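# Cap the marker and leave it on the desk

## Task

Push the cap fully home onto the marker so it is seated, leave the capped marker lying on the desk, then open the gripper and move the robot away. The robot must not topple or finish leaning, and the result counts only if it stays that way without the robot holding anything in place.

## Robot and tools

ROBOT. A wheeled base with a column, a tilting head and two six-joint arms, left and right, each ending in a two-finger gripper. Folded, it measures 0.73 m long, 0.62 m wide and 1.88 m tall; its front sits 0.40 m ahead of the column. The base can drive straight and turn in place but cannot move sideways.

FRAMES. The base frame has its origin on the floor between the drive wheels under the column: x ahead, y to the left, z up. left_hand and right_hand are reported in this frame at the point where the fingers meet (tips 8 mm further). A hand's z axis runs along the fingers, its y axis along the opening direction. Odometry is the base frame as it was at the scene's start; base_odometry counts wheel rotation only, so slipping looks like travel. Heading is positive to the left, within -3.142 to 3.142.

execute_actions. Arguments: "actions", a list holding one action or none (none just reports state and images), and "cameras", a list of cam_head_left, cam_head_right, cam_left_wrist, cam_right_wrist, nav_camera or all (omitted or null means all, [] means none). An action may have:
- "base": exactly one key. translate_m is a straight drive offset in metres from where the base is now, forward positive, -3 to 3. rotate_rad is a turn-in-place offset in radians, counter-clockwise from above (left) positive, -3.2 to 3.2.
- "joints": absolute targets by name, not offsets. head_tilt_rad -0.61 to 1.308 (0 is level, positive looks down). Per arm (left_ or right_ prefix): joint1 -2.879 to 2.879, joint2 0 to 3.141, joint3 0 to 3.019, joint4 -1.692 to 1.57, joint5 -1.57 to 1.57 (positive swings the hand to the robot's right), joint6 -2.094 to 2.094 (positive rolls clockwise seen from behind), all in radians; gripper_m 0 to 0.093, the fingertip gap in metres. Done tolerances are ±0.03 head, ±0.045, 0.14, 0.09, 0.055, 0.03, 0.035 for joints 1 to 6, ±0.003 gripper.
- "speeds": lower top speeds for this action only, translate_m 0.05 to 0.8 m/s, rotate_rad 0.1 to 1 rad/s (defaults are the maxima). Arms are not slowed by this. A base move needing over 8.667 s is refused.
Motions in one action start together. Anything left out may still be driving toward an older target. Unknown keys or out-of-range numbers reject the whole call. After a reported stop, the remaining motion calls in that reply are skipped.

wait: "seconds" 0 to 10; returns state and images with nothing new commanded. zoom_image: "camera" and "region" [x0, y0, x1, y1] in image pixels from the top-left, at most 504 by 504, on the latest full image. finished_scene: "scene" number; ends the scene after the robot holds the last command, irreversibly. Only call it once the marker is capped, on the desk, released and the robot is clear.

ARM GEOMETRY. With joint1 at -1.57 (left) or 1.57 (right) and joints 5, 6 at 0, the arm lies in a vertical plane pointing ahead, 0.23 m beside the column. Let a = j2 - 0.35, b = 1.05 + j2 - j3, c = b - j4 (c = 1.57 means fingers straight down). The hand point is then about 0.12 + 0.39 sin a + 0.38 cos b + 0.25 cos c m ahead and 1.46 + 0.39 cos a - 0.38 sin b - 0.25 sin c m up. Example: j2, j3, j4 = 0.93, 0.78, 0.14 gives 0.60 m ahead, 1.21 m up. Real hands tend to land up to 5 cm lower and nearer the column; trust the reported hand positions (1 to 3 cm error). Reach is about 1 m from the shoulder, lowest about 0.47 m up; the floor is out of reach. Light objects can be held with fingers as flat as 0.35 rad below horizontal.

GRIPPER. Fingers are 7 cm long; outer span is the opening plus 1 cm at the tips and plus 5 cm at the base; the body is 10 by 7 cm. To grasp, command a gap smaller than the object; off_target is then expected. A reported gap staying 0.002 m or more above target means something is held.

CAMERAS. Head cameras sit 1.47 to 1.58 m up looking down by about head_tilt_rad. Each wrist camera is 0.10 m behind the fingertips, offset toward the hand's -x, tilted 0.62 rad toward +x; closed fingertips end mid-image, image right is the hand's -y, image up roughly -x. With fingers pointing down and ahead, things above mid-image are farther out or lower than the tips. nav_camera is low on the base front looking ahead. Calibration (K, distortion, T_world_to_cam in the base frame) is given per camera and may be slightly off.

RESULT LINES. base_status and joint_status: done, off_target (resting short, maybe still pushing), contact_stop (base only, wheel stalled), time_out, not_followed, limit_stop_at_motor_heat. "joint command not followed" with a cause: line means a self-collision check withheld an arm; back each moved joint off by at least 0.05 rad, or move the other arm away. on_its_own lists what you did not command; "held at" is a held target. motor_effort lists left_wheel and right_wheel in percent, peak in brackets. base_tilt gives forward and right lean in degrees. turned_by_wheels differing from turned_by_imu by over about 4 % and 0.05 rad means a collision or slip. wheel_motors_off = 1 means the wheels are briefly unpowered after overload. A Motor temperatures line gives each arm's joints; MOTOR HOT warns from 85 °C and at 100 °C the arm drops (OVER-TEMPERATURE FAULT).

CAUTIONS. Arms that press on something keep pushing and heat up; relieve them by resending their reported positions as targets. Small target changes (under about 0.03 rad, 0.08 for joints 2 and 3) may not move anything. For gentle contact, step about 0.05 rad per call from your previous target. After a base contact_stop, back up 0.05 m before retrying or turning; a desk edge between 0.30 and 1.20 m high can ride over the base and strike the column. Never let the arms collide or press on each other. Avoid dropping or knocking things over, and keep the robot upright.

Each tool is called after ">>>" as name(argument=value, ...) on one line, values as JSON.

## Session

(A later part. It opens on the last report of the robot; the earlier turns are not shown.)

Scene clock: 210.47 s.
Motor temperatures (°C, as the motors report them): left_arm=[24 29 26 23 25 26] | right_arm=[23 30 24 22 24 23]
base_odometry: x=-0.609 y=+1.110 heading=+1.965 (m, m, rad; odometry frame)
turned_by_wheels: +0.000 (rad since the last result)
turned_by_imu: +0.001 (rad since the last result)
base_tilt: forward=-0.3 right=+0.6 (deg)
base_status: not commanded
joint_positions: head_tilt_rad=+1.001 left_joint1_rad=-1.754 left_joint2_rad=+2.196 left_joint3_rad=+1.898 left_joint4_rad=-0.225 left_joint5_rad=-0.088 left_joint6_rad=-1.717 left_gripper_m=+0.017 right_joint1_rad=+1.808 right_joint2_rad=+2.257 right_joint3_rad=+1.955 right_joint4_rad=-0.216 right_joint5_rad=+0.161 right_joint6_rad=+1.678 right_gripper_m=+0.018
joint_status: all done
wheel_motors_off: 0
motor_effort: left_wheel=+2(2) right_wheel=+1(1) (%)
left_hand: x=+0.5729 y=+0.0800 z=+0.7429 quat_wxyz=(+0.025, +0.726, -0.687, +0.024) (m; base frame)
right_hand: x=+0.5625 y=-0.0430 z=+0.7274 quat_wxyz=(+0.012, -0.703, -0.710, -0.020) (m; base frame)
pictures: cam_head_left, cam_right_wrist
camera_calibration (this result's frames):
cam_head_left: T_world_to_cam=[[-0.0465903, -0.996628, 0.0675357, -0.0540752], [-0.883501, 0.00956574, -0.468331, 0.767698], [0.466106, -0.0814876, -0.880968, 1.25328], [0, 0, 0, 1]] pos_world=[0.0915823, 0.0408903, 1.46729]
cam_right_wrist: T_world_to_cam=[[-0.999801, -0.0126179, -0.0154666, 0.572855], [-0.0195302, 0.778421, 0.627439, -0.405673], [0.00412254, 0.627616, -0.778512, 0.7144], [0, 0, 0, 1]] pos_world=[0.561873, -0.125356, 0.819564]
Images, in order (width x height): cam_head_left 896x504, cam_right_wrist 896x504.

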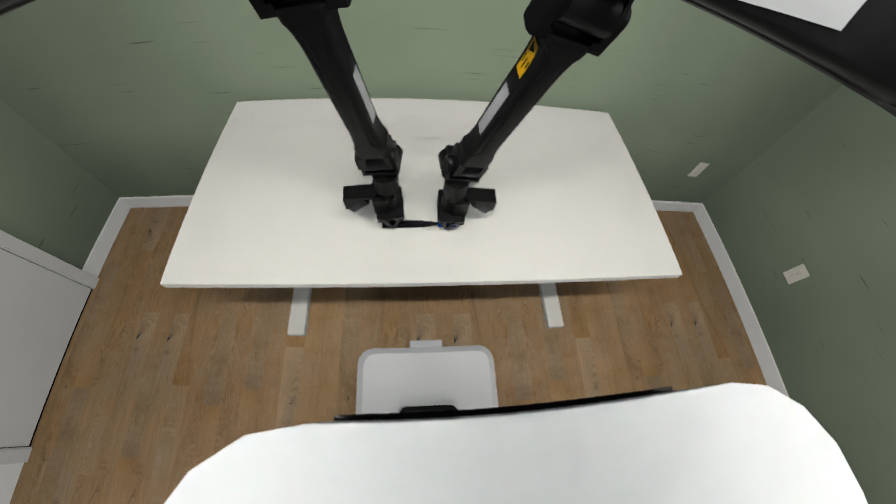

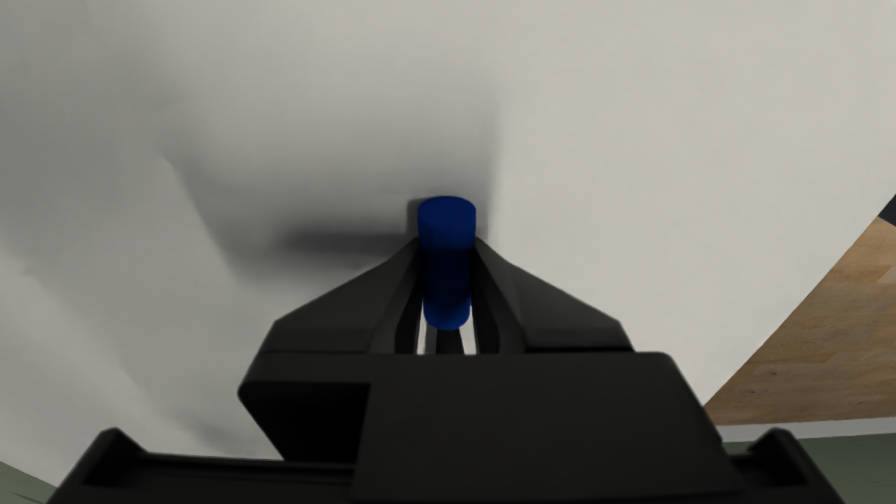

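>>> execute_actions(actions=[{"joints":{"left_joint5_rad":-0.05,"right_joint5_rad":0.11,"right_joint6_rad":1.63,"left_joint1_rad":-1.78,"left_joint2_rad":2.23}}], cameras=["cam_right_wrist","cam_head_left"])

>>> zoom_image(camera="cam_head_left", region=[350,180,490,260])

Scene clock: 216.03 s.
Motor temperatures (°C, as the motors report them): left_arm=[24 29 26 23 25 26] | right_arm=[23 30 24 22 24 23]
base_odometry: x=-0.609 y=+1.110 heading=+1.965 (m, m, rad; odometry frame)
turned_by_wheels: +0.000 (rad since the last result)
turned_by_imu: +0.001 (rad since the last result)
base_tilt: forward=-0.2 right=+0.6 (deg)
base_status: not commanded
joint_positions: head_tilt_rad=+1.001 left_joint1_rad=-1.762 left_joint2_rad=+2.204 left_joint3_rad=+1.898 left_joint4_rad=-0.225 left_joint5_rad=-0.055 left_joint6_rad=-1.730 left_gripper_m=+0.017 right_joint1_rad=+1.808 right_joint2_rad=+2.257 right_joint3_rad=+1.955 right_joint4_rad=-0.216 right_joint5_rad=+0.114 right_joint6_rad=+1.636 right_gripper_m=+0.018
joint_status: all done
wheel_motors_off: 0
motor_effort: left_wheel=+2(2) right_wheel=+1(1) (%)
left_hand: x=+0.5659 y=+0.0674 z=+0.7408 quat_wxyz=(+0.043, +0.728, -0.684, +0.034) (m; base frame)
right_hand: x=+0.5616 y=-0.0349 z=+0.7280 quat_wxyz=(+0.029, -0.688, -0.725, -0.036) (m; base frame)
pictures: cam_head_left, cam_right_wrist
camera_calibration (this result's frames):
cam_head_left: T_world_to_cam=[[-0.0465903, -0.996628, 0.0675357, -0.0540752], [-0.883501, 0.00956574, -0.468331, 0.767699], [0.466106, -0.0814876, -0.880968, 1.25328], [0, 0, 0, 1]] pos_world=[0.0915823, 0.0408903, 1.46729]
cam_right_wrist: T_world_to_cam=[[-0.998405, -0.0545784, -0.0144244, 0.569004], [-0.0504073, 0.746863, 0.663065, -0.422004], [-0.0254159, 0.662735, -0.748423, 0.705685], [0, 0, 0, 1]] pos_world=[0.56476, -0.121448, 0.816175]
Images, in order (width x height): cam_head_left 896x504, cam_right_wrist 896x504.

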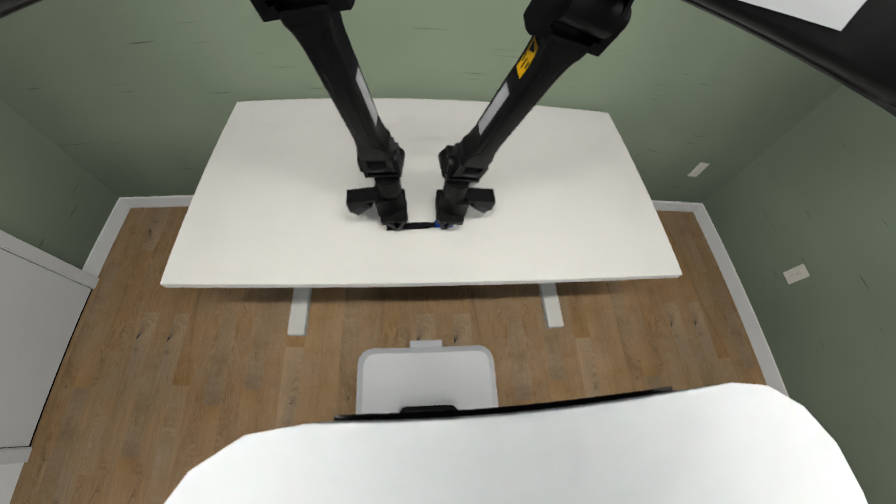

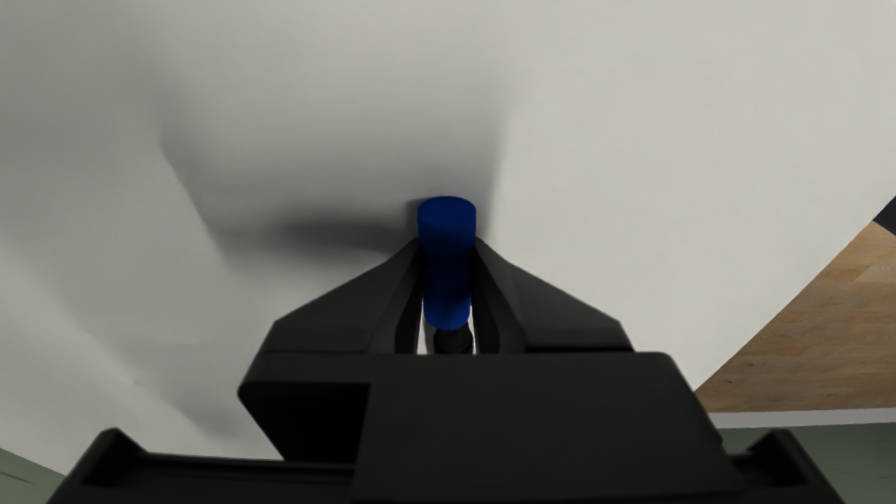

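Region (350, 180, 490, 260) of cam_head_left's 896x504 image, scaled by 3.600, with more detail than that image has; it fills the top 288 rows of this view, and the rest is white.

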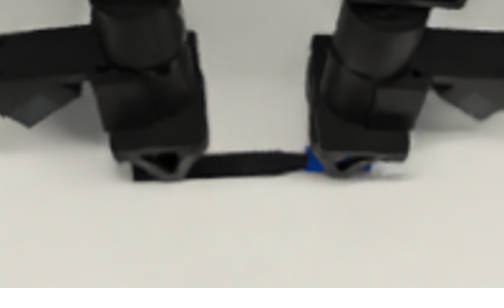

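>>> execute_actions(actions=[{"joints":{"left_gripper_m":0.045,"right_gripper_m":0.045,"left_joint3_rad":1.93,"left_joint6_rad":-1.68,"right_joint6_rad":1.67,"left_joint1_rad":-1.74,"left_joint5_rad":0.0,"right_joint1_rad":1.775,"right_joint5_rad":0.05}}], cameras=["cam_right_wrist","cam_left_wrist","cam_head_left"])

Scene clock: 222.83 s.
Motor temperatures (°C, as the motors report them): left_arm=[24 29 26 23 25 26] | right_arm=[23 30 24 22 24 23]
base_odometry: x=-0.609 y=+1.110 heading=+1.965 (m, m, rad; odometry frame)
turned_by_wheels: +0.000 (rad since the last result)
turned_by_imu: +0.001 (rad since the last result)
base_tilt: forward=-0.4 right=+0.7 (deg)
base_status: not commanded
joint_positions: head_tilt_rad=+1.001 left_joint1_rad=-1.752 left_joint2_rad=+2.208 left_joint3_rad=+1.920 left_joint4_rad=-0.225 left_joint5_rad=-0.002 left_joint6_rad=-1.692 left_gripper_m=+0.045 right_joint1_rad=+1.790 right_joint2_rad=+2.255 right_joint3_rad=+1.956 right_joint4_rad=-0.216 right_joint5_rad=+0.048 right_joint6_rad=+1.662 right_gripper_m=+0.045
joint_status: all done
wheel_motors_off: 0
motor_effort: left_wheel=+1(2) right_wheel=+0(1) (%)
left_hand: x=+0.5765 y=+0.0664 z=+0.7408 quat_wxyz=(+0.054, +0.716, -0.694, +0.055) (m; base frame)
right_hand: x=+0.5638 y=-0.0390 z=+0.7273 quat_wxyz=(+0.049, -0.699, -0.711, -0.052) (m; base frame)
pictures: cam_head_left, cam_left_wrist, cam_right_wrist
camera_calibration (this result's frames):
cam_head_left: T_world_to_cam=[[-0.0465903, -0.996628, 0.0675357, -0.0540752], [-0.883501, 0.00956574, -0.468331, 0.767698], [0.466106, -0.0814876, -0.880968, 1.25328], [0, 0, 0, 1]] pos_world=[0.0915823, 0.0408903, 1.46729]
cam_left_wrist: T_world_to_cam=[[0.999436, 0.033573, 0.000585059, -0.579785], [0.02328, -0.705369, 0.708458, -0.490488], [0.0241978, -0.708045, -0.705753, 0.676336], [0, 0, 0, 1]] pos_world=[0.574511, 0.152366, 0.825155]
cam_right_wrist: T_world_to_cam=[[-0.999761, -0.0201276, -0.00849262, 0.56882], [-0.0203129, 0.713424, 0.700438, -0.463891], [-0.00803928, 0.700443, -0.713663, 0.674379], [0, 0, 0, 1]] pos_world=[0.564683, -0.129964, 0.811037]
Images, in order (width x height): cam_head_left 896x504, cam_left_wrist 896x504, cam_right_wrist 896x504.

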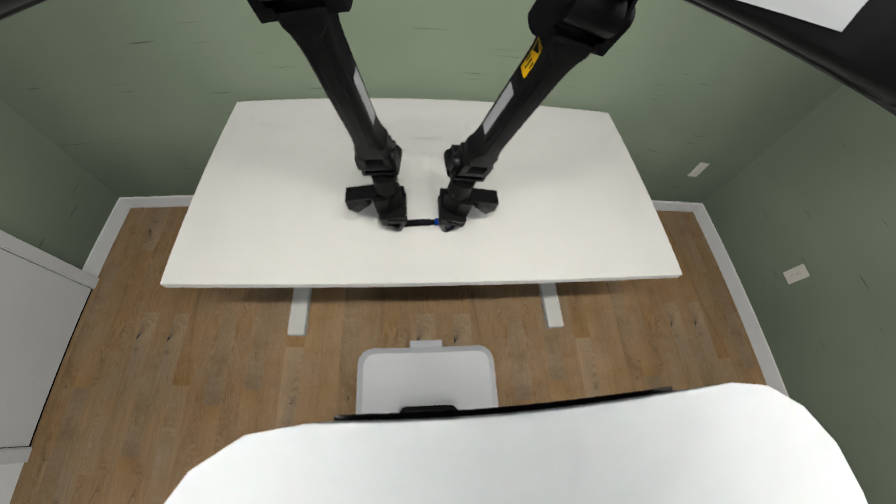

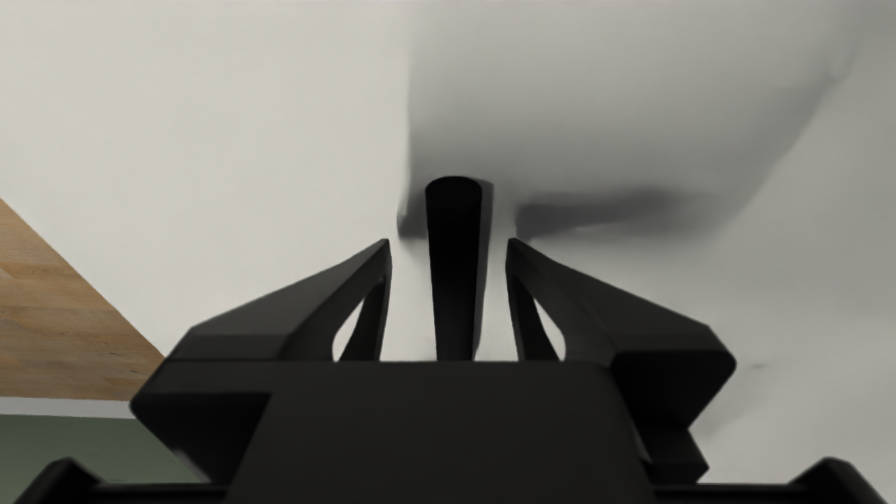

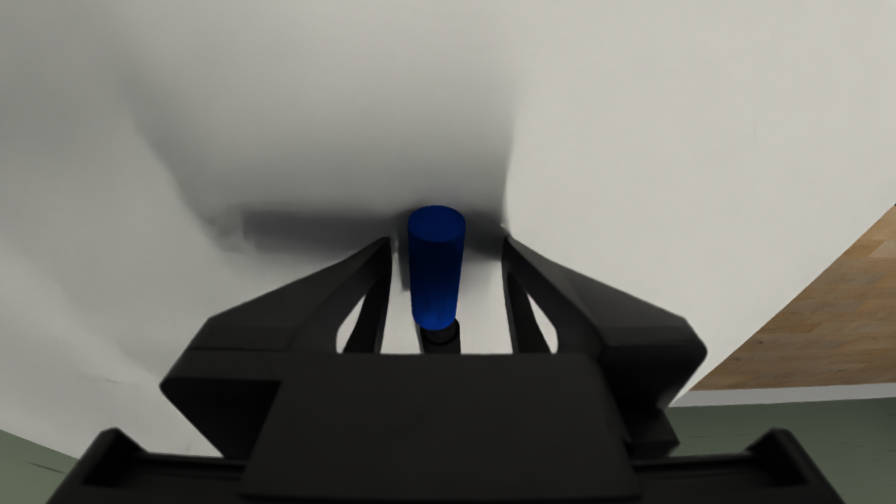

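Well aligned. Close and squeeze.

>>> execute_actions(actions=[{"joints":{"left_gripper_m":0,"right_gripper_m":0}}], cameras=[])

>>> execute_actions(actions=[{"joints":{"left_joint1_rad":-1.79,"right_joint1_rad":1.82,"left_joint5_rad":0.03,"right_joint5_rad":0.02}}], cameras=["cam_right_wrist","cam_left_wrist","cam_head_left"])

>>> zoom_image(camera="cam_head_left", region=[350,180,490,260])

Scene clock: 229.67 s.
Motor temperatures (°C, as the motors report them): left_arm=[24 29 26 23 25 26] | right_arm=[23 30 24 22 24 23]
base_odometry: x=-0.609 y=+1.110 heading=+1.965 (m, m, rad; odometry frame)
turned_by_wheels: +0.000 (rad since the last result)
turned_by_imu: +0.001 (rad since the last result)
base_tilt: forward=-0.4 right=+0.7 (deg)
base_status: not commanded
joint_positions: head_tilt_rad=+1.001 left_joint1_rad=-1.752 left_joint2_rad=+2.208 left_joint3_rad=+1.920 left_joint4_rad=-0.225 left_joint5_rad=-0.002 left_joint6_rad=-1.692 left_gripper_m=+0.016 right_joint1_rad=+1.790 right_joint2_rad=+2.255 right_joint3_rad=+1.955 right_joint4_rad=-0.223 right_joint5_rad=+0.048 right_joint6_rad=+1.662 right_gripper_m=+0.018
joint_status: left_gripper_m off_target (ended at +0.016, target +0.000); right_gripper_m off_target (ended at +0.018, target +0.000)
wheel_motors_off: 0
motor_effort: left_wheel=+2(2) right_wheel=+0(1) (%)
left_hand: x=+0.5765 y=+0.0664 z=+0.7408 quat_wxyz=(+0.054, +0.716, -0.694, +0.055) (m; base frame)
right_hand: x=+0.5618 y=-0.0399 z=+0.7271 quat_wxyz=(+0.051, -0.699, -0.712, -0.049) (m; base frame)
pictures: none
No camera images: the call's "cameras" was empty. Leave "cameras" out to get every camera's image.

Scene clock: 230.23 s.
Motor temperatures (°C, as the motors report them): left_arm=[24 29 26 23 25 26] | right_arm=[23 30 24 22 24 23]
base_odometry: x=-0.609 y=+1.110 heading=+1.965 (m, m, rad; odometry frame)
turned_by_wheels: +0.000 (rad since the last result)
turned_by_imu: +0.000 (rad since the last result)
base_tilt: forward=-0.3 right=+0.8 (deg)
base_status: not commanded
joint_positions: head_tilt_rad=+1.001 left_joint1_rad=-1.758 left_joint2_rad=+2.209 left_joint3_rad=+1.920 left_joint4_rad=-0.225 left_joint5_rad=+0.018 left_joint6_rad=-1.691 left_gripper_m=+0.016 right_joint1_rad=+1.794 right_joint2_rad=+2.255 right_joint3_rad=+1.955 right_joint4_rad=-0.223 right_joint5_rad=+0.029 right_joint6_rad=+1.662 right_gripper_m=+0.018
joint_status: all done
wheel_motors_off: 0
motor_effort: left_wheel=+2(2) right_wheel=+1(1) (%)
left_hand: x=+0.5748 y=+0.0570 z=+0.7418 quat_wxyz=(+0.065, +0.714, -0.695, +0.063) (m; base frame)
right_hand: x=+0.5611 y=-0.0331 z=+0.7283 quat_wxyz=(+0.060, -0.698, -0.712, -0.056) (m; base frame)
pictures: cam_head_left, cam_left_wrist, cam_right_wrist
camera_calibration (this result's frames):
cam_head_left: T_world_to_cam=[[-0.0465903, -0.996628, 0.0675357, -0.0540752], [-0.883501, 0.00956574, -0.468331, 0.767698], [0.466106, -0.0814876, -0.880968, 1.25328], [0, 0, 0, 1]] pos_world=[0.0915823, 0.0408903, 1.46729]
cam_left_wrist: T_world_to_cam=[[0.999579, 0.0288346, -0.00308908, -0.574838], [0.022051, -0.686563, 0.726736, -0.511762], [0.0188343, -0.726498, -0.68691, 0.660582], [0, 0, 0, 1]] pos_world=[0.573439, 0.145131, 0.823901]
cam_right_wrist: T_world_to_cam=[[-0.999726, -0.0234067, 0.000127581, 0.559817], [-0.0162731, 0.698941, 0.714995, -0.482149], [-0.0168248, 0.714797, -0.69913, 0.665743], [0, 0, 0, 1]] pos_world=[0.563019, -0.125774, 0.810103]
Images, in order (width x height): cam_head_left 896x504, cam_left_wrist 896x504, cam_right_wrist 896x504.

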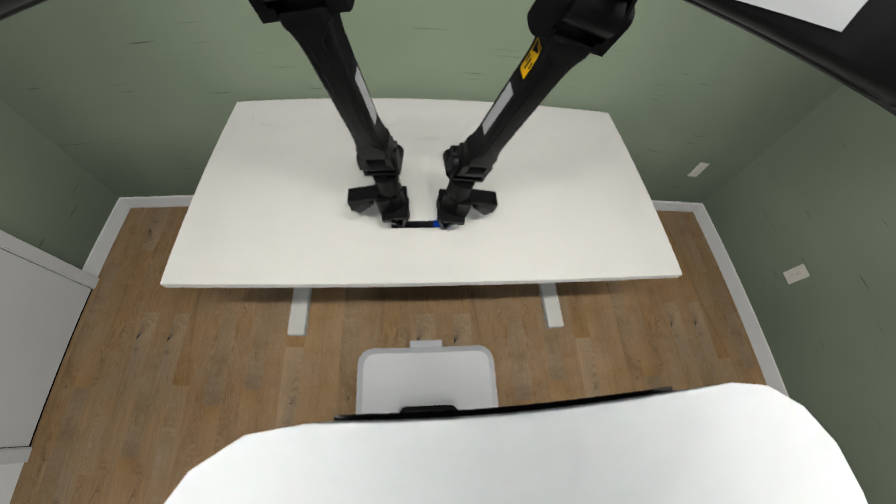

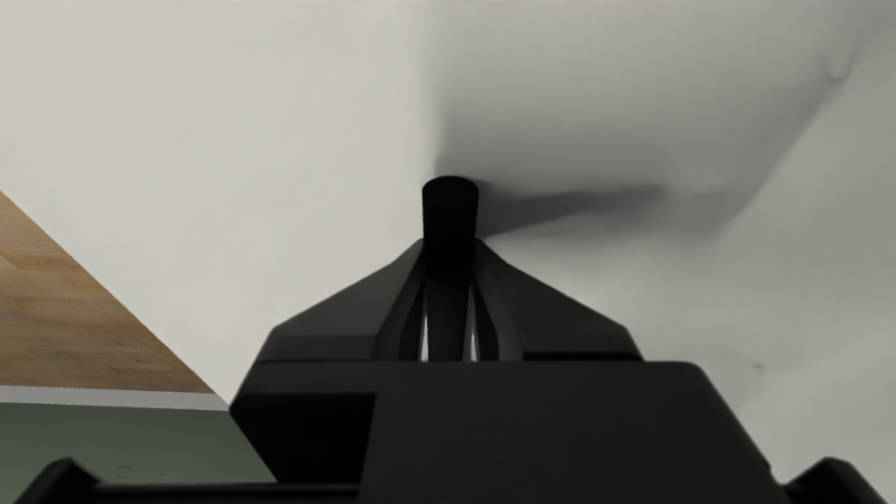

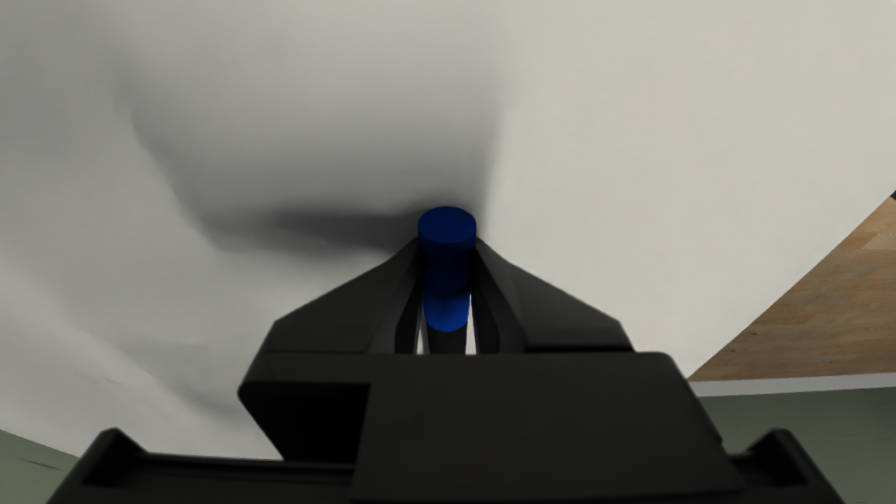

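Region (350, 180, 490, 260) of cam_head_left's 896x504 image, scaled by 3.600, with more detail than that image has; it fills the top 288 rows of this view, and the rest is white.

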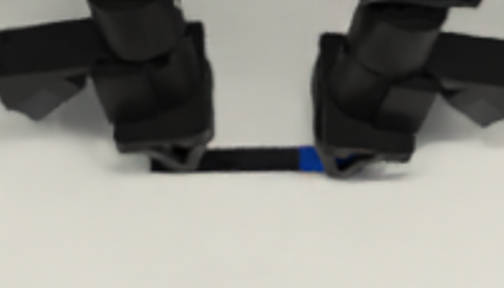

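>>> execute_actions(actions=[{"joints":{"left_joint1_rad":-1.82,"right_joint1_rad":1.85,"left_joint5_rad":0.05,"right_joint5_rad":0.0}}], cameras=["cam_right_wrist","cam_left_wrist"])

>>> execute_actions(actions=[{"joints":{"left_joint1_rad":-1.76,"right_joint1_rad":1.795}}], cameras=[])

>>> execute_actions(actions=[{"joints":{"left_gripper_m":0.06,"right_gripper_m":0.06}}], cameras=[])

>>> execute_actions(actions=[{"joints":{"left_joint1_rad":-1.6,"right_joint1_rad":1.6,"left_joint2_rad":1.9,"left_joint3_rad":1.6,"right_joint2_rad":1.9,"right_joint3_rad":1.6}}], cameras=["cam_right_wrist","cam_left_wrist","cam_head_left"])

>>> zoom_image(camera="cam_head_left", region=[370,190,480,260])

Scene clock: 241.63 s.
Motor temperatures (°C, as the motors report them): left_arm=[25 29 26 23 25 26] | right_arm=[24 30 24 22 24 23]
base_odometry: x=-0.609 y=+1.110 heading=+1.965 (m, m, rad; odometry frame)
turned_by_wheels: +0.000 (rad since the last result)
turned_by_imu: +0.001 (rad since the last result)
base_tilt: forward=-0.4 right=+0.6 (deg)
base_status: not commanded
joint_positions: head_tilt_rad=+1.001 left_joint1_rad=-1.752 left_joint2_rad=+2.211 left_joint3_rad=+1.920 left_joint4_rad=-0.225 left_joint5_rad=+0.024 left_joint6_rad=-1.688 left_gripper_m=+0.016 right_joint1_rad=+1.788 right_joint2_rad=+2.255 right_joint3_rad=+1.955 right_joint4_rad=-0.223 right_joint5_rad=+0.021 right_joint6_rad=+1.664 right_gripper_m=+0.018
joint_status: left_joint1_rad time_out (moved +0.006 of -0.062); right_joint1_rad time_out (moved -0.005 of +0.056); the others done
wheel_motors_off: 0
on_its_own: left_joint1_rad is held at -1.758, not at your -1.820, since a time_out; right_joint1_rad is held at +1.794, not at your +1.850, since a time_out
motor_effort: left_wheel=+2(2) right_wheel=+0(1) (%)
left_hand: x=+0.5743 y=+0.0612 z=+0.7403 quat_wxyz=(+0.066, +0.713, -0.695, +0.063) (m; base frame)
right_hand: x=+0.5615 y=-0.0364 z=+0.7276 quat_wxyz=(+0.061, -0.699, -0.710, -0.057) (m; base frame)
pictures: cam_left_wrist, cam_right_wrist
joint command not followed: on one or more control steps a check withheld the commanded joint targets of the left arm, and it was not sent them on those steps.
cause: the commanded joint targets would bring a part of the robot too close to another arm (this arm's wrist (the part past joint 4) and the other arm's wrist (the part past joint 4)); next, command targets that bring no part of the robot closer to that arm.
joint command not followed: on one or more control steps a check withheld the commanded joint targets of the right arm, and it was not sent them on those steps.
cause: the commanded joint targets would bring a part of the robot too close to another arm (this arm's wrist (the part past joint 4) and the other arm's wrist (the part past joint 4)); next, command targets that bring no part of the robot closer to that arm.
camera_calibration (this result's frames):
cam_left_wrist: T_world_to_cam=[[0.999604, 0.0278562, -0.00409659, -0.573661], [0.0220994, -0.686082, 0.727189, -0.508164], [0.0174461, -0.726991, -0.686426, 0.663101], [0, 0, 0, 1]] pos_world=[0.573095, 0.149407, 0.82235]
cam_right_wrist: T_world_to_cam=[[-0.999827, -0.0185714, 0.00130849, 0.55947], [-0.0120009, 0.69663, 0.71733, -0.483549], [-0.0142334, 0.71719, -0.696732, 0.664541], [0, 0, 0, 1]] pos_world=[0.563029, -0.129357, 0.809139]
Images, in order (width x height): cam_left_wrist 896x504, cam_right_wrist 896x504.

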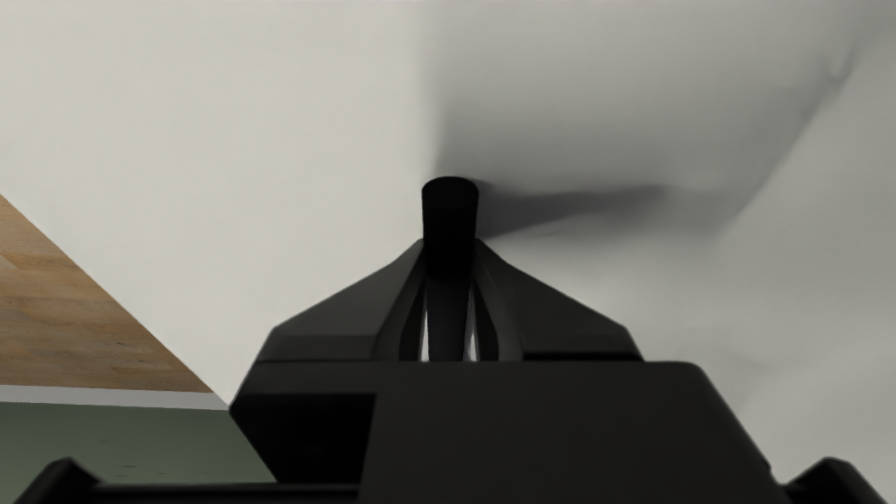

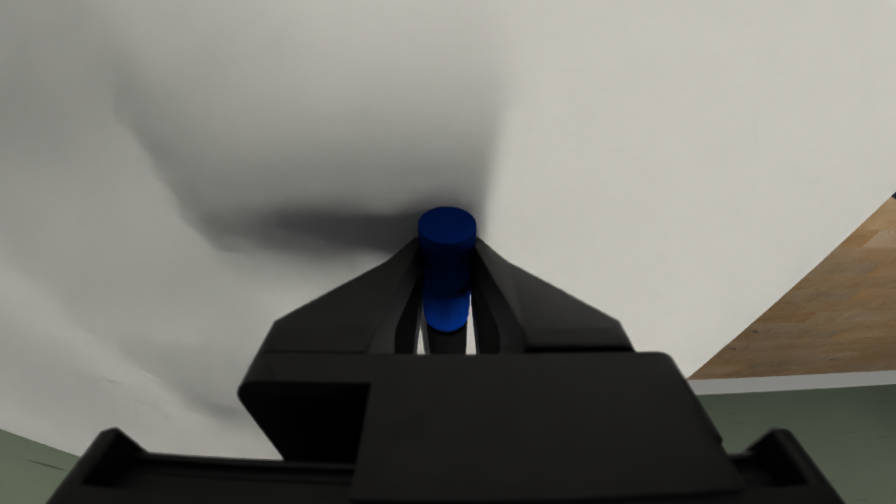

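not run: a stop came earlier in this reply.

not run: a stop came earlier in this reply.

not run: a stop came earlier in this reply.

This scene's latest camera images include none from cam_head_left. They are from: cam_left_wrist, cam_right_wrist. Call execute_actions without "cameras", or with cam_head_left in "cameras", to get its image.

>>> zoom_image(camera="cam_right_wrist", region=[410,295,490,360])

Region (410, 295, 490, 360) of cam_right_wrist's 896x504 image, scaled by 6.300, with more detail than that image has; it fills the top 410 rows of this view, and the rest is white.

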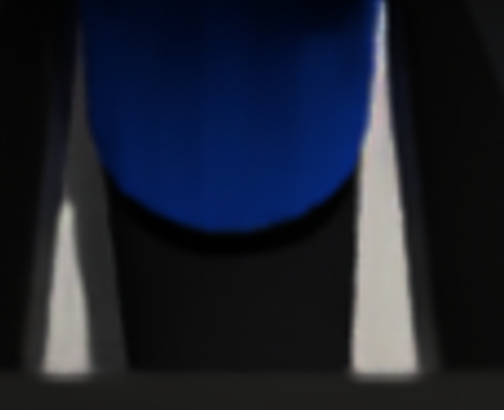

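>>> execute_actions(actions=[{"joints":{"left_gripper_m":0.045,"right_gripper_m":0.045,"left_joint1_rad":-1.70,"right_joint1_rad":1.745,"left_joint5_rad":0.2,"right_joint5_rad":-0.15,"left_joint6_rad":-1.66,"right_joint6_rad":1.64}}], cameras=["cam_right_wrist","cam_left_wrist"])

Scene clock: 251.80 s.
Motor temperatures (°C, as the motors report them): left_arm=[24 29 26 23 25 26] | right_arm=[24 30 24 22 24 23]
base_odometry: x=-0.609 y=+1.110 heading=+1.965 (m, m, rad; odometry frame)
turned_by_wheels: +0.000 (rad since the last result)
turned_by_imu: +0.001 (rad since the last result)
base_tilt: forward=-0.3 right=+0.7 (deg)
base_status: not commanded
joint_positions: head_tilt_rad=+1.001 left_joint1_rad=-1.698 left_joint2_rad=+2.212 left_joint3_rad=+1.921 left_joint4_rad=-0.225 left_joint5_rad=+0.198 left_joint6_rad=-1.672 left_gripper_m=+0.045 right_joint1_rad=+1.751 right_joint2_rad=+2.255 right_joint3_rad=+1.955 right_joint4_rad=-0.223 right_joint5_rad=-0.149 right_joint6_rad=+1.646 right_gripper_m=+0.045
joint_status: all done
wheel_motors_off: 0
motor_effort: left_wheel=+2(2) right_wheel=+0(1) (%)
left_hand: x=+0.5761 y=+0.0797 z=+0.7400 quat_wxyz=(+0.113, +0.712, -0.686, +0.103) (m; base frame)
right_hand: x=+0.5620 y=-0.0404 z=+0.7285 quat_wxyz=(+0.113, -0.693, -0.704, -0.101) (m; base frame)
pictures: cam_left_wrist, cam_right_wrist
camera_calibration (this result's frames):
cam_left_wrist: T_world_to_cam=[[0.999171, 0.0366972, -0.0176179, -0.566474], [0.0358693, -0.589057, 0.807295, -0.570194], [0.0192475, -0.807258, -0.589885, 0.610173], [0, 0, 0, 1]] pos_world=[0.574713, 0.177478, 0.810267]
cam_right_wrist: T_world_to_cam=[[-0.999736, -0.0199941, 0.0112864, 0.5526], [-0.00273324, 0.591721, 0.806138, -0.555518], [-0.0227964, 0.805895, -0.591619, 0.599825], [0, 0, 0, 1]] pos_world=[0.56461, -0.143636, 0.796456]
Images, in order (width x height): cam_left_wrist 896x504, cam_right_wrist 896x504.

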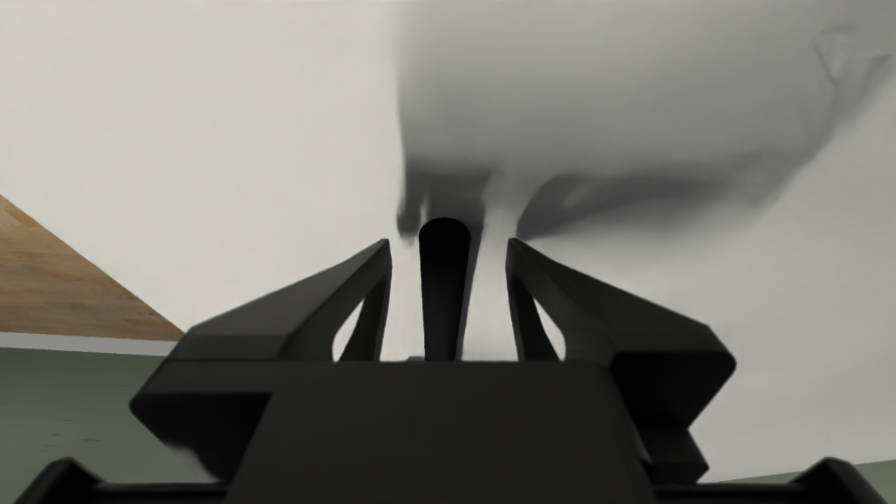

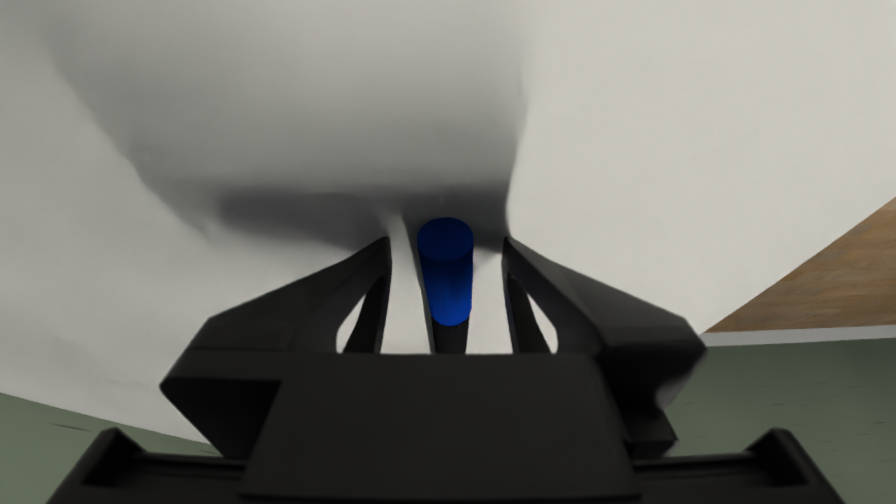

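>>> execute_actions(actions=[{"joints":{"left_joint5_rad":0.26,"right_joint5_rad":-0.19,"left_joint2_rad":2.25,"left_joint3_rad":1.945,"right_joint2_rad":2.29,"right_joint3_rad":1.98}}], cameras=[])

>>> execute_actions(actions=[{"joints":{"left_gripper_m":0,"right_gripper_m":0}}], cameras=["cam_right_wrist","cam_left_wrist"])

>>> execute_actions(actions=[{"joints":{"left_joint1_rad":-1.77,"right_joint1_rad":1.82,"left_joint5_rad":0.29,"right_joint5_rad":-0.22}}], cameras=["cam_right_wrist","cam_left_wrist"])

>>> zoom_image(camera="cam_right_wrist", region=[410,295,490,360])

Scene clock: 260.43 s.
Motor temperatures (°C, as the motors report them): left_arm=[24 29 26 23 25 26] | right_arm=[23 31 24 22 24 23]
base_odometry: x=-0.609 y=+1.110 heading=+1.965 (m, m, rad; odometry frame)
turned_by_wheels: +0.000 (rad since the last result)
turned_by_imu: +0.001 (rad since the last result)
base_tilt: forward=-0.4 right=+0.7 (deg)
base_status: not commanded
joint_positions: head_tilt_rad=+1.001 left_joint1_rad=-1.698 left_joint2_rad=+2.229 left_joint3_rad=+1.934 left_joint4_rad=-0.225 left_joint5_rad=+0.258 left_joint6_rad=-1.672 left_gripper_m=+0.045 right_joint1_rad=+1.751 right_joint2_rad=+2.262 right_joint3_rad=+1.964 right_joint4_rad=-0.223 right_joint5_rad=-0.188 right_joint6_rad=+1.646 right_gripper_m=+0.045
joint_status: all done
wheel_motors_off: 0
motor_effort: left_wheel=+1(2) right_wheel=+1(1) (%)
left_hand: x=+0.5707 y=+0.0695 z=+0.7367 quat_wxyz=(+0.137, +0.708, -0.682, +0.121) (m; base frame)
right_hand: x=+0.5622 y=-0.0336 z=+0.7286 quat_wxyz=(+0.128, -0.691, -0.702, -0.115) (m; base frame)
pictures: none
No camera images: the call's "cameras" was empty. Leave "cameras" out to get every camera's image.

Scene clock: 261.00 s.
Motor temperatures (°C, as the motors report them): left_arm=[24 29 26 23 25 26] | right_arm=[23 31 24 22 24 23]
base_odometry: x=-0.609 y=+1.110 heading=+1.965 (m, m, rad; odometry frame)
turned_by_wheels: +0.000 (rad since the last result)
turned_by_imu: +0.000 (rad since the last result)
base_tilt: forward=-0.5 right=+0.6 (deg)
base_status: not commanded
joint_positions: head_tilt_rad=+1.001 left_joint1_rad=-1.698 left_joint2_rad=+2.229 left_joint3_rad=+1.934 left_joint4_rad=-0.225 left_joint5_rad=+0.258 left_joint6_rad=-1.672 left_gripper_m=+0.017 right_joint1_rad=+1.751 right_joint2_rad=+2.262 right_joint3_rad=+1.964 right_joint4_rad=-0.223 right_joint5_rad=-0.189 right_joint6_rad=+1.646 right_gripper_m=+0.018
joint_status: left_gripper_m off_target (ended at +0.017, target +0.000); right_gripper_m off_target (ended at +0.018, target +0.000)
wheel_motors_off: 0
motor_effort: left_wheel=+2(2) right_wheel=+1(1) (%)
left_hand: x=+0.5707 y=+0.0695 z=+0.7367 quat_wxyz=(+0.137, +0.708, -0.682, +0.121) (m; base frame)
right_hand: x=+0.5617 y=-0.0335 z=+0.7283 quat_wxyz=(+0.128, -0.691, -0.702, -0.115) (m; base frame)
pictures: cam_left_wrist, cam_right_wrist
camera_calibration (this result's frames):
cam_left_wrist: T_world_to_cam=[[0.999018, 0.0343127, -0.0280208, -0.552811], [0.042126, -0.540074, 0.840563, -0.604806], [0.0137086, -0.840918, -0.540989, 0.569655], [0, 0, 0, 1]] pos_world=[0.569937, 0.171362, 0.801064]
cam_right_wrist: T_world_to_cam=[[-0.999715, -0.0205228, 0.0122134, 0.551648], [-0.00133542, 0.558642, 0.829408, -0.578306], [-0.0238447, 0.829155, -0.55851, 0.571334], [0, 0, 0, 1]] pos_world=[0.564342, -0.139337, 0.79201]
Images, in order (width x height): cam_left_wrist 896x504, cam_right_wrist 896x504.

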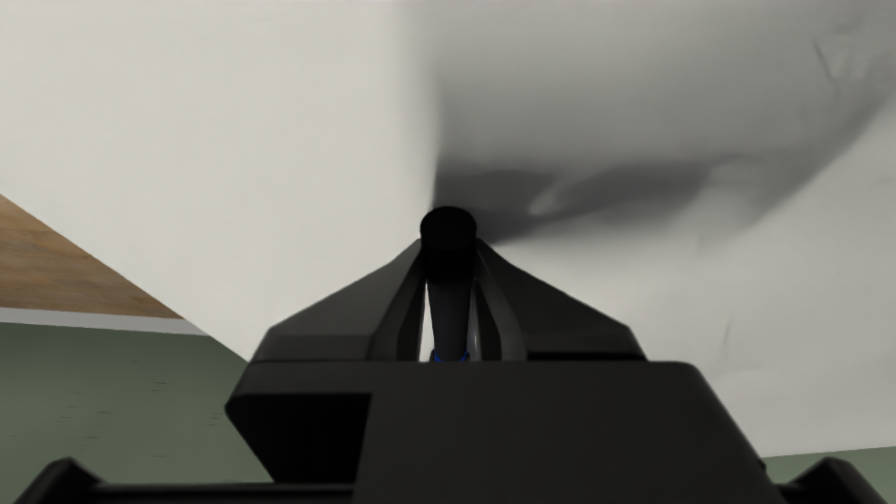

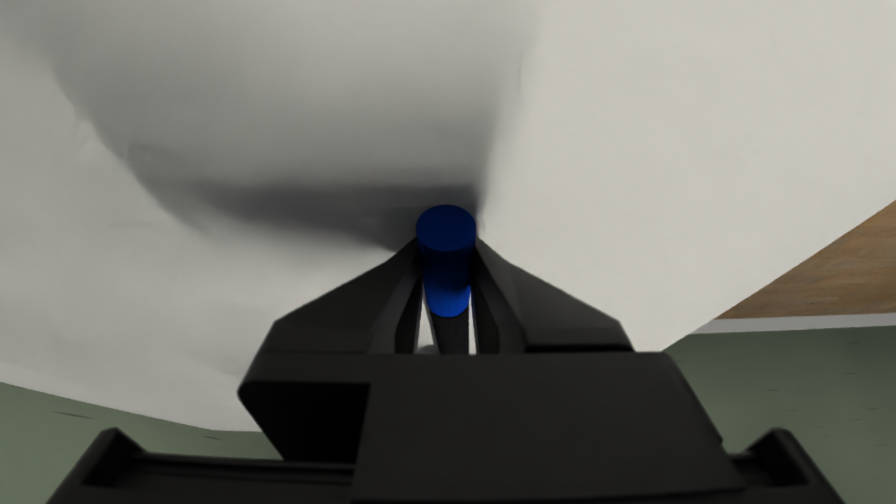

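Scene clock: 262.77 s.
Motor temperatures (°C, as the motors report them): left_arm=[24 29 26 23 25 26] | right_arm=[24 30 24 22 24 23]
base_odometry: x=-0.609 y=+1.110 heading=+1.965 (m, m, rad; odometry frame)
turned_by_wheels: +0.000 (rad since the last result)
turned_by_imu: +0.001 (rad since the last result)
base_tilt: forward=-0.5 right=+0.6 (deg)
base_status: not commanded
joint_positions: head_tilt_rad=+1.001 left_joint1_rad=-1.700 left_joint2_rad=+2.230 left_joint3_rad=+1.934 left_joint4_rad=-0.225 left_joint5_rad=+0.269 left_joint6_rad=-1.672 left_gripper_m=+0.017 right_joint1_rad=+1.753 right_joint2_rad=+2.264 right_joint3_rad=+1.964 right_joint4_rad=-0.223 right_joint5_rad=-0.202 right_joint6_rad=+1.646 right_gripper_m=+0.018
joint_status: left_joint1_rad time_out (moved -0.002 of -0.072); right_joint1_rad time_out (moved +0.001 of +0.069); the others done
wheel_motors_off: 0
on_its_own: left_joint1_rad reads -1.700 and still pushes toward -1.770 since a time_out; right_joint1_rad reads +1.753 and still pushes toward +1.820 since a time_out
motor_effort: left_wheel=+2(2) right_wheel=+0(1) (%)
left_hand: x=+0.5699 y=+0.0661 z=+0.7373 quat_wxyz=(+0.142, +0.707, -0.682, +0.124) (m; base frame)
right_hand: x=+0.5604 y=-0.0300 z=+0.7288 quat_wxyz=(+0.134, -0.690, -0.701, -0.119) (m; base frame)
pictures: cam_left_wrist, cam_right_wrist
camera_calibration (this result's frames):
cam_left_wrist: T_world_to_cam=[[0.999029, 0.0324872, -0.0297618, -0.550455], [0.0424582, -0.52946, 0.847272, -0.61297], [0.0117679, -0.847713, -0.530325, 0.560808], [0, 0, 0, 1]] pos_world=[0.569347, 0.168744, 0.800381]
cam_right_wrist: T_world_to_cam=[[-0.999662, -0.0217777, 0.0142317, 0.548973], [0.0000156155, 0.546544, 0.83743, -0.587662], [-0.0260155, 0.837147, -0.546359, 0.561323], [0, 0, 0, 1]] pos_world=[0.5634, -0.136772, 0.790997]
Images, in order (width x height): cam_left_wrist 896x504, cam_right_wrist 896x504.

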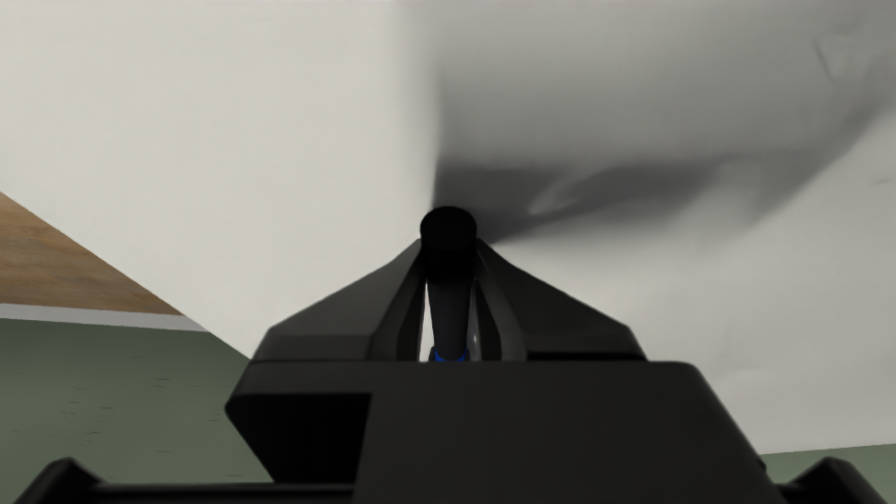

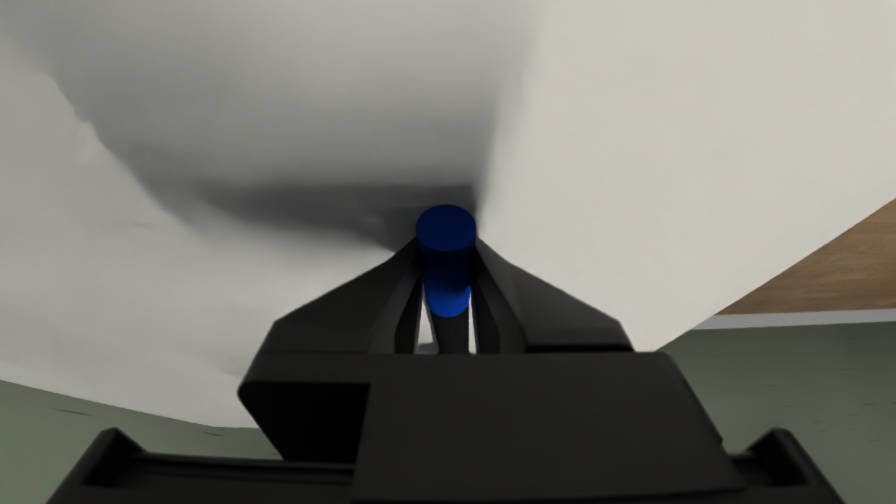

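Region (410, 295, 490, 360) of cam_right_wrist's 896x504 image, scaled by 6.300, with more detail than that image has; it fills the top 410 rows of this view, and the rest is white.

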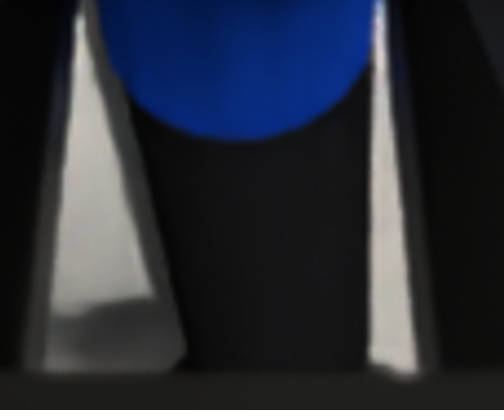

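>>> execute_actions(actions=[{"joints":{"left_joint1_rad":-1.81,"right_joint1_rad":1.86,"left_joint5_rad":0.32,"right_joint5_rad":-0.25}}], cameras=["cam_left_wrist","cam_head_left"])

>>> zoom_image(camera="cam_left_wrist", region=[415,320,485,370])

>>> zoom_image(camera="cam_head_left", region=[390,205,470,245])

Scene clock: 270.53 s.
Motor temperatures (°C, as the motors report them): left_arm=[25 29 26 23 26 26] | right_arm=[24 30 24 22 24 23]
base_odometry: x=-0.609 y=+1.110 heading=+1.965 (m, m, rad; odometry frame)
turned_by_wheels: +0.000 (rad since the last result)
turned_by_imu: +0.001 (rad since the last result)
base_tilt: forward=-0.2 right=+0.5 (deg)
base_status: not commanded
joint_positions: head_tilt_rad=+1.001 left_joint1_rad=-1.728 left_joint2_rad=+2.230 left_joint3_rad=+1.945 left_joint4_rad=-0.223 left_joint5_rad=+0.284 left_joint6_rad=-1.673 left_gripper_m=+0.017 right_joint1_rad=+1.721 right_joint2_rad=+2.255 right_joint3_rad=+1.959 right_joint4_rad=-0.226 right_joint5_rad=-0.207 right_joint6_rad=+1.642 right_gripper_m=+0.018
joint_status: left_joint1_rad time_out (moved -0.029 of -0.110); left_joint5_rad time_out (moved +0.016 of +0.051); right_joint1_rad time_out (moved -0.032 of +0.107); right_joint5_rad time_out (moved -0.004 of -0.048)
wheel_motors_off: 0
on_its_own: left_joint1_rad reads -1.728 and still pushes toward -1.810 since a time_out; left_joint5_rad reads +0.284 and still pushes toward +0.320 since a time_out; right_joint1_rad is held at +1.754, not at your +1.860, since a time_out; right_joint5_rad is held at -0.211, not at your -0.250, since a time_out
motor_effort: left_wheel=+1(7) right_wheel=+2(8) (%)
left_hand: x=+0.5742 y=+0.0385 z=+0.7435 quat_wxyz=(+0.154, +0.699, -0.684, +0.142) (m; base frame)
right_hand: x=+0.5659 y=-0.0575 z=+0.7275 quat_wxyz=(+0.125, -0.696, -0.699, -0.112) (m; base frame)
pictures: cam_head_left, cam_left_wrist
joint command not followed: on one or more control steps a check withheld the commanded joint targets of the right arm, and it was not sent them on those steps.
cause: the commanded joint targets would bring a part of the robot too close to another arm (this arm's wrist (the part past joint 4) and the other arm's wrist (the part past joint 4)); next, command targets that bring no part of the robot closer to that arm.
camera_calibration (this result's frames):
cam_head_left: T_world_to_cam=[[-0.0465903, -0.996628, 0.0675357, -0.0540752], [-0.883501, 0.00956574, -0.468331, 0.767698], [0.466106, -0.0814876, -0.880968, 1.25328], [0, 0, 0, 1]] pos_world=[0.0915823, 0.0408903, 1.46729]
cam_left_wrist: T_world_to_cam=[[0.999606, 0.0199698, -0.0197059, -0.561052], [0.0270048, -0.494434, 0.868795, -0.641502], [0.00760635, -0.868986, -0.494779, 0.517379], [0, 0, 0, 1]] pos_world=[0.574219, 0.143618, 0.802267]
Images, in order (width x height): cam_head_left 896x504, cam_left_wrist 896x504.

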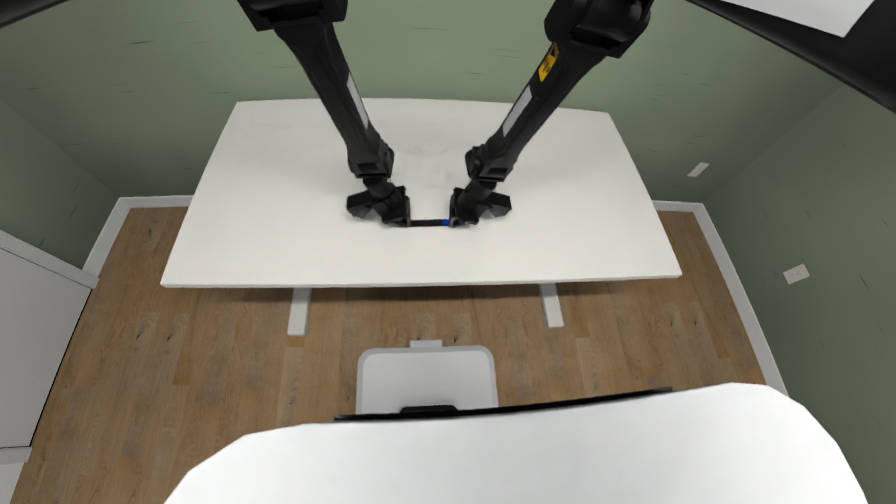

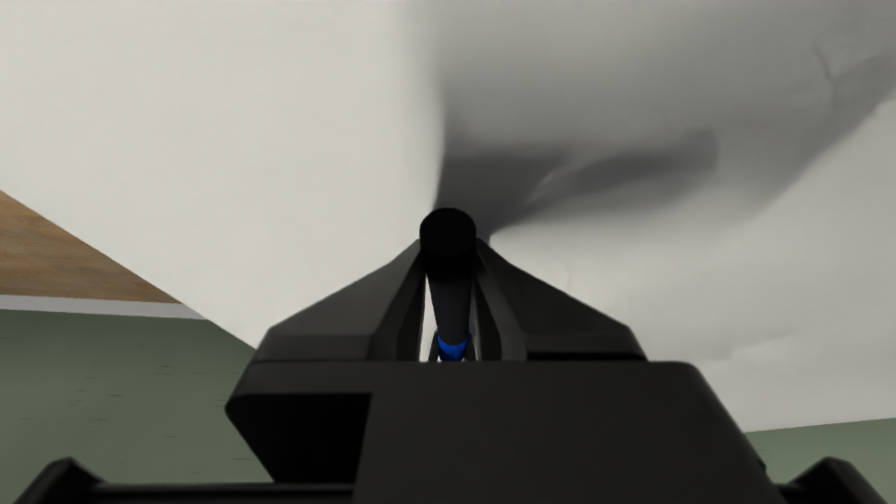

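Region (415, 320, 485, 370) of cam_left_wrist's 896x504 image, scaled by 7.200, with more detail than that image has; it fills the top 360 rows of this view, and the rest is white.

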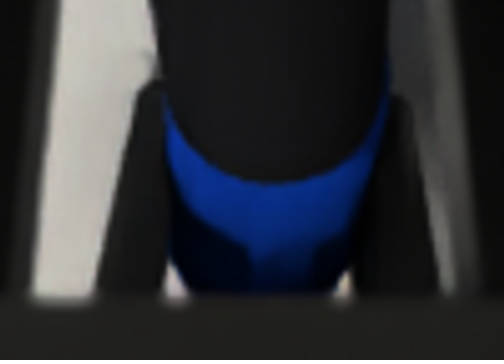

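Region (390, 205, 470, 245) of cam_head_left's 896x504 image, scaled by 6.300, with more detail than that image has.

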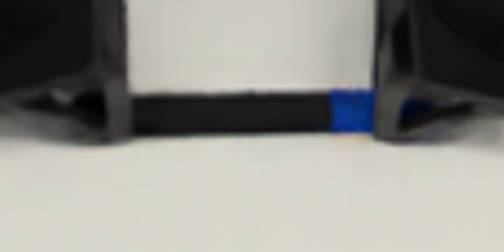

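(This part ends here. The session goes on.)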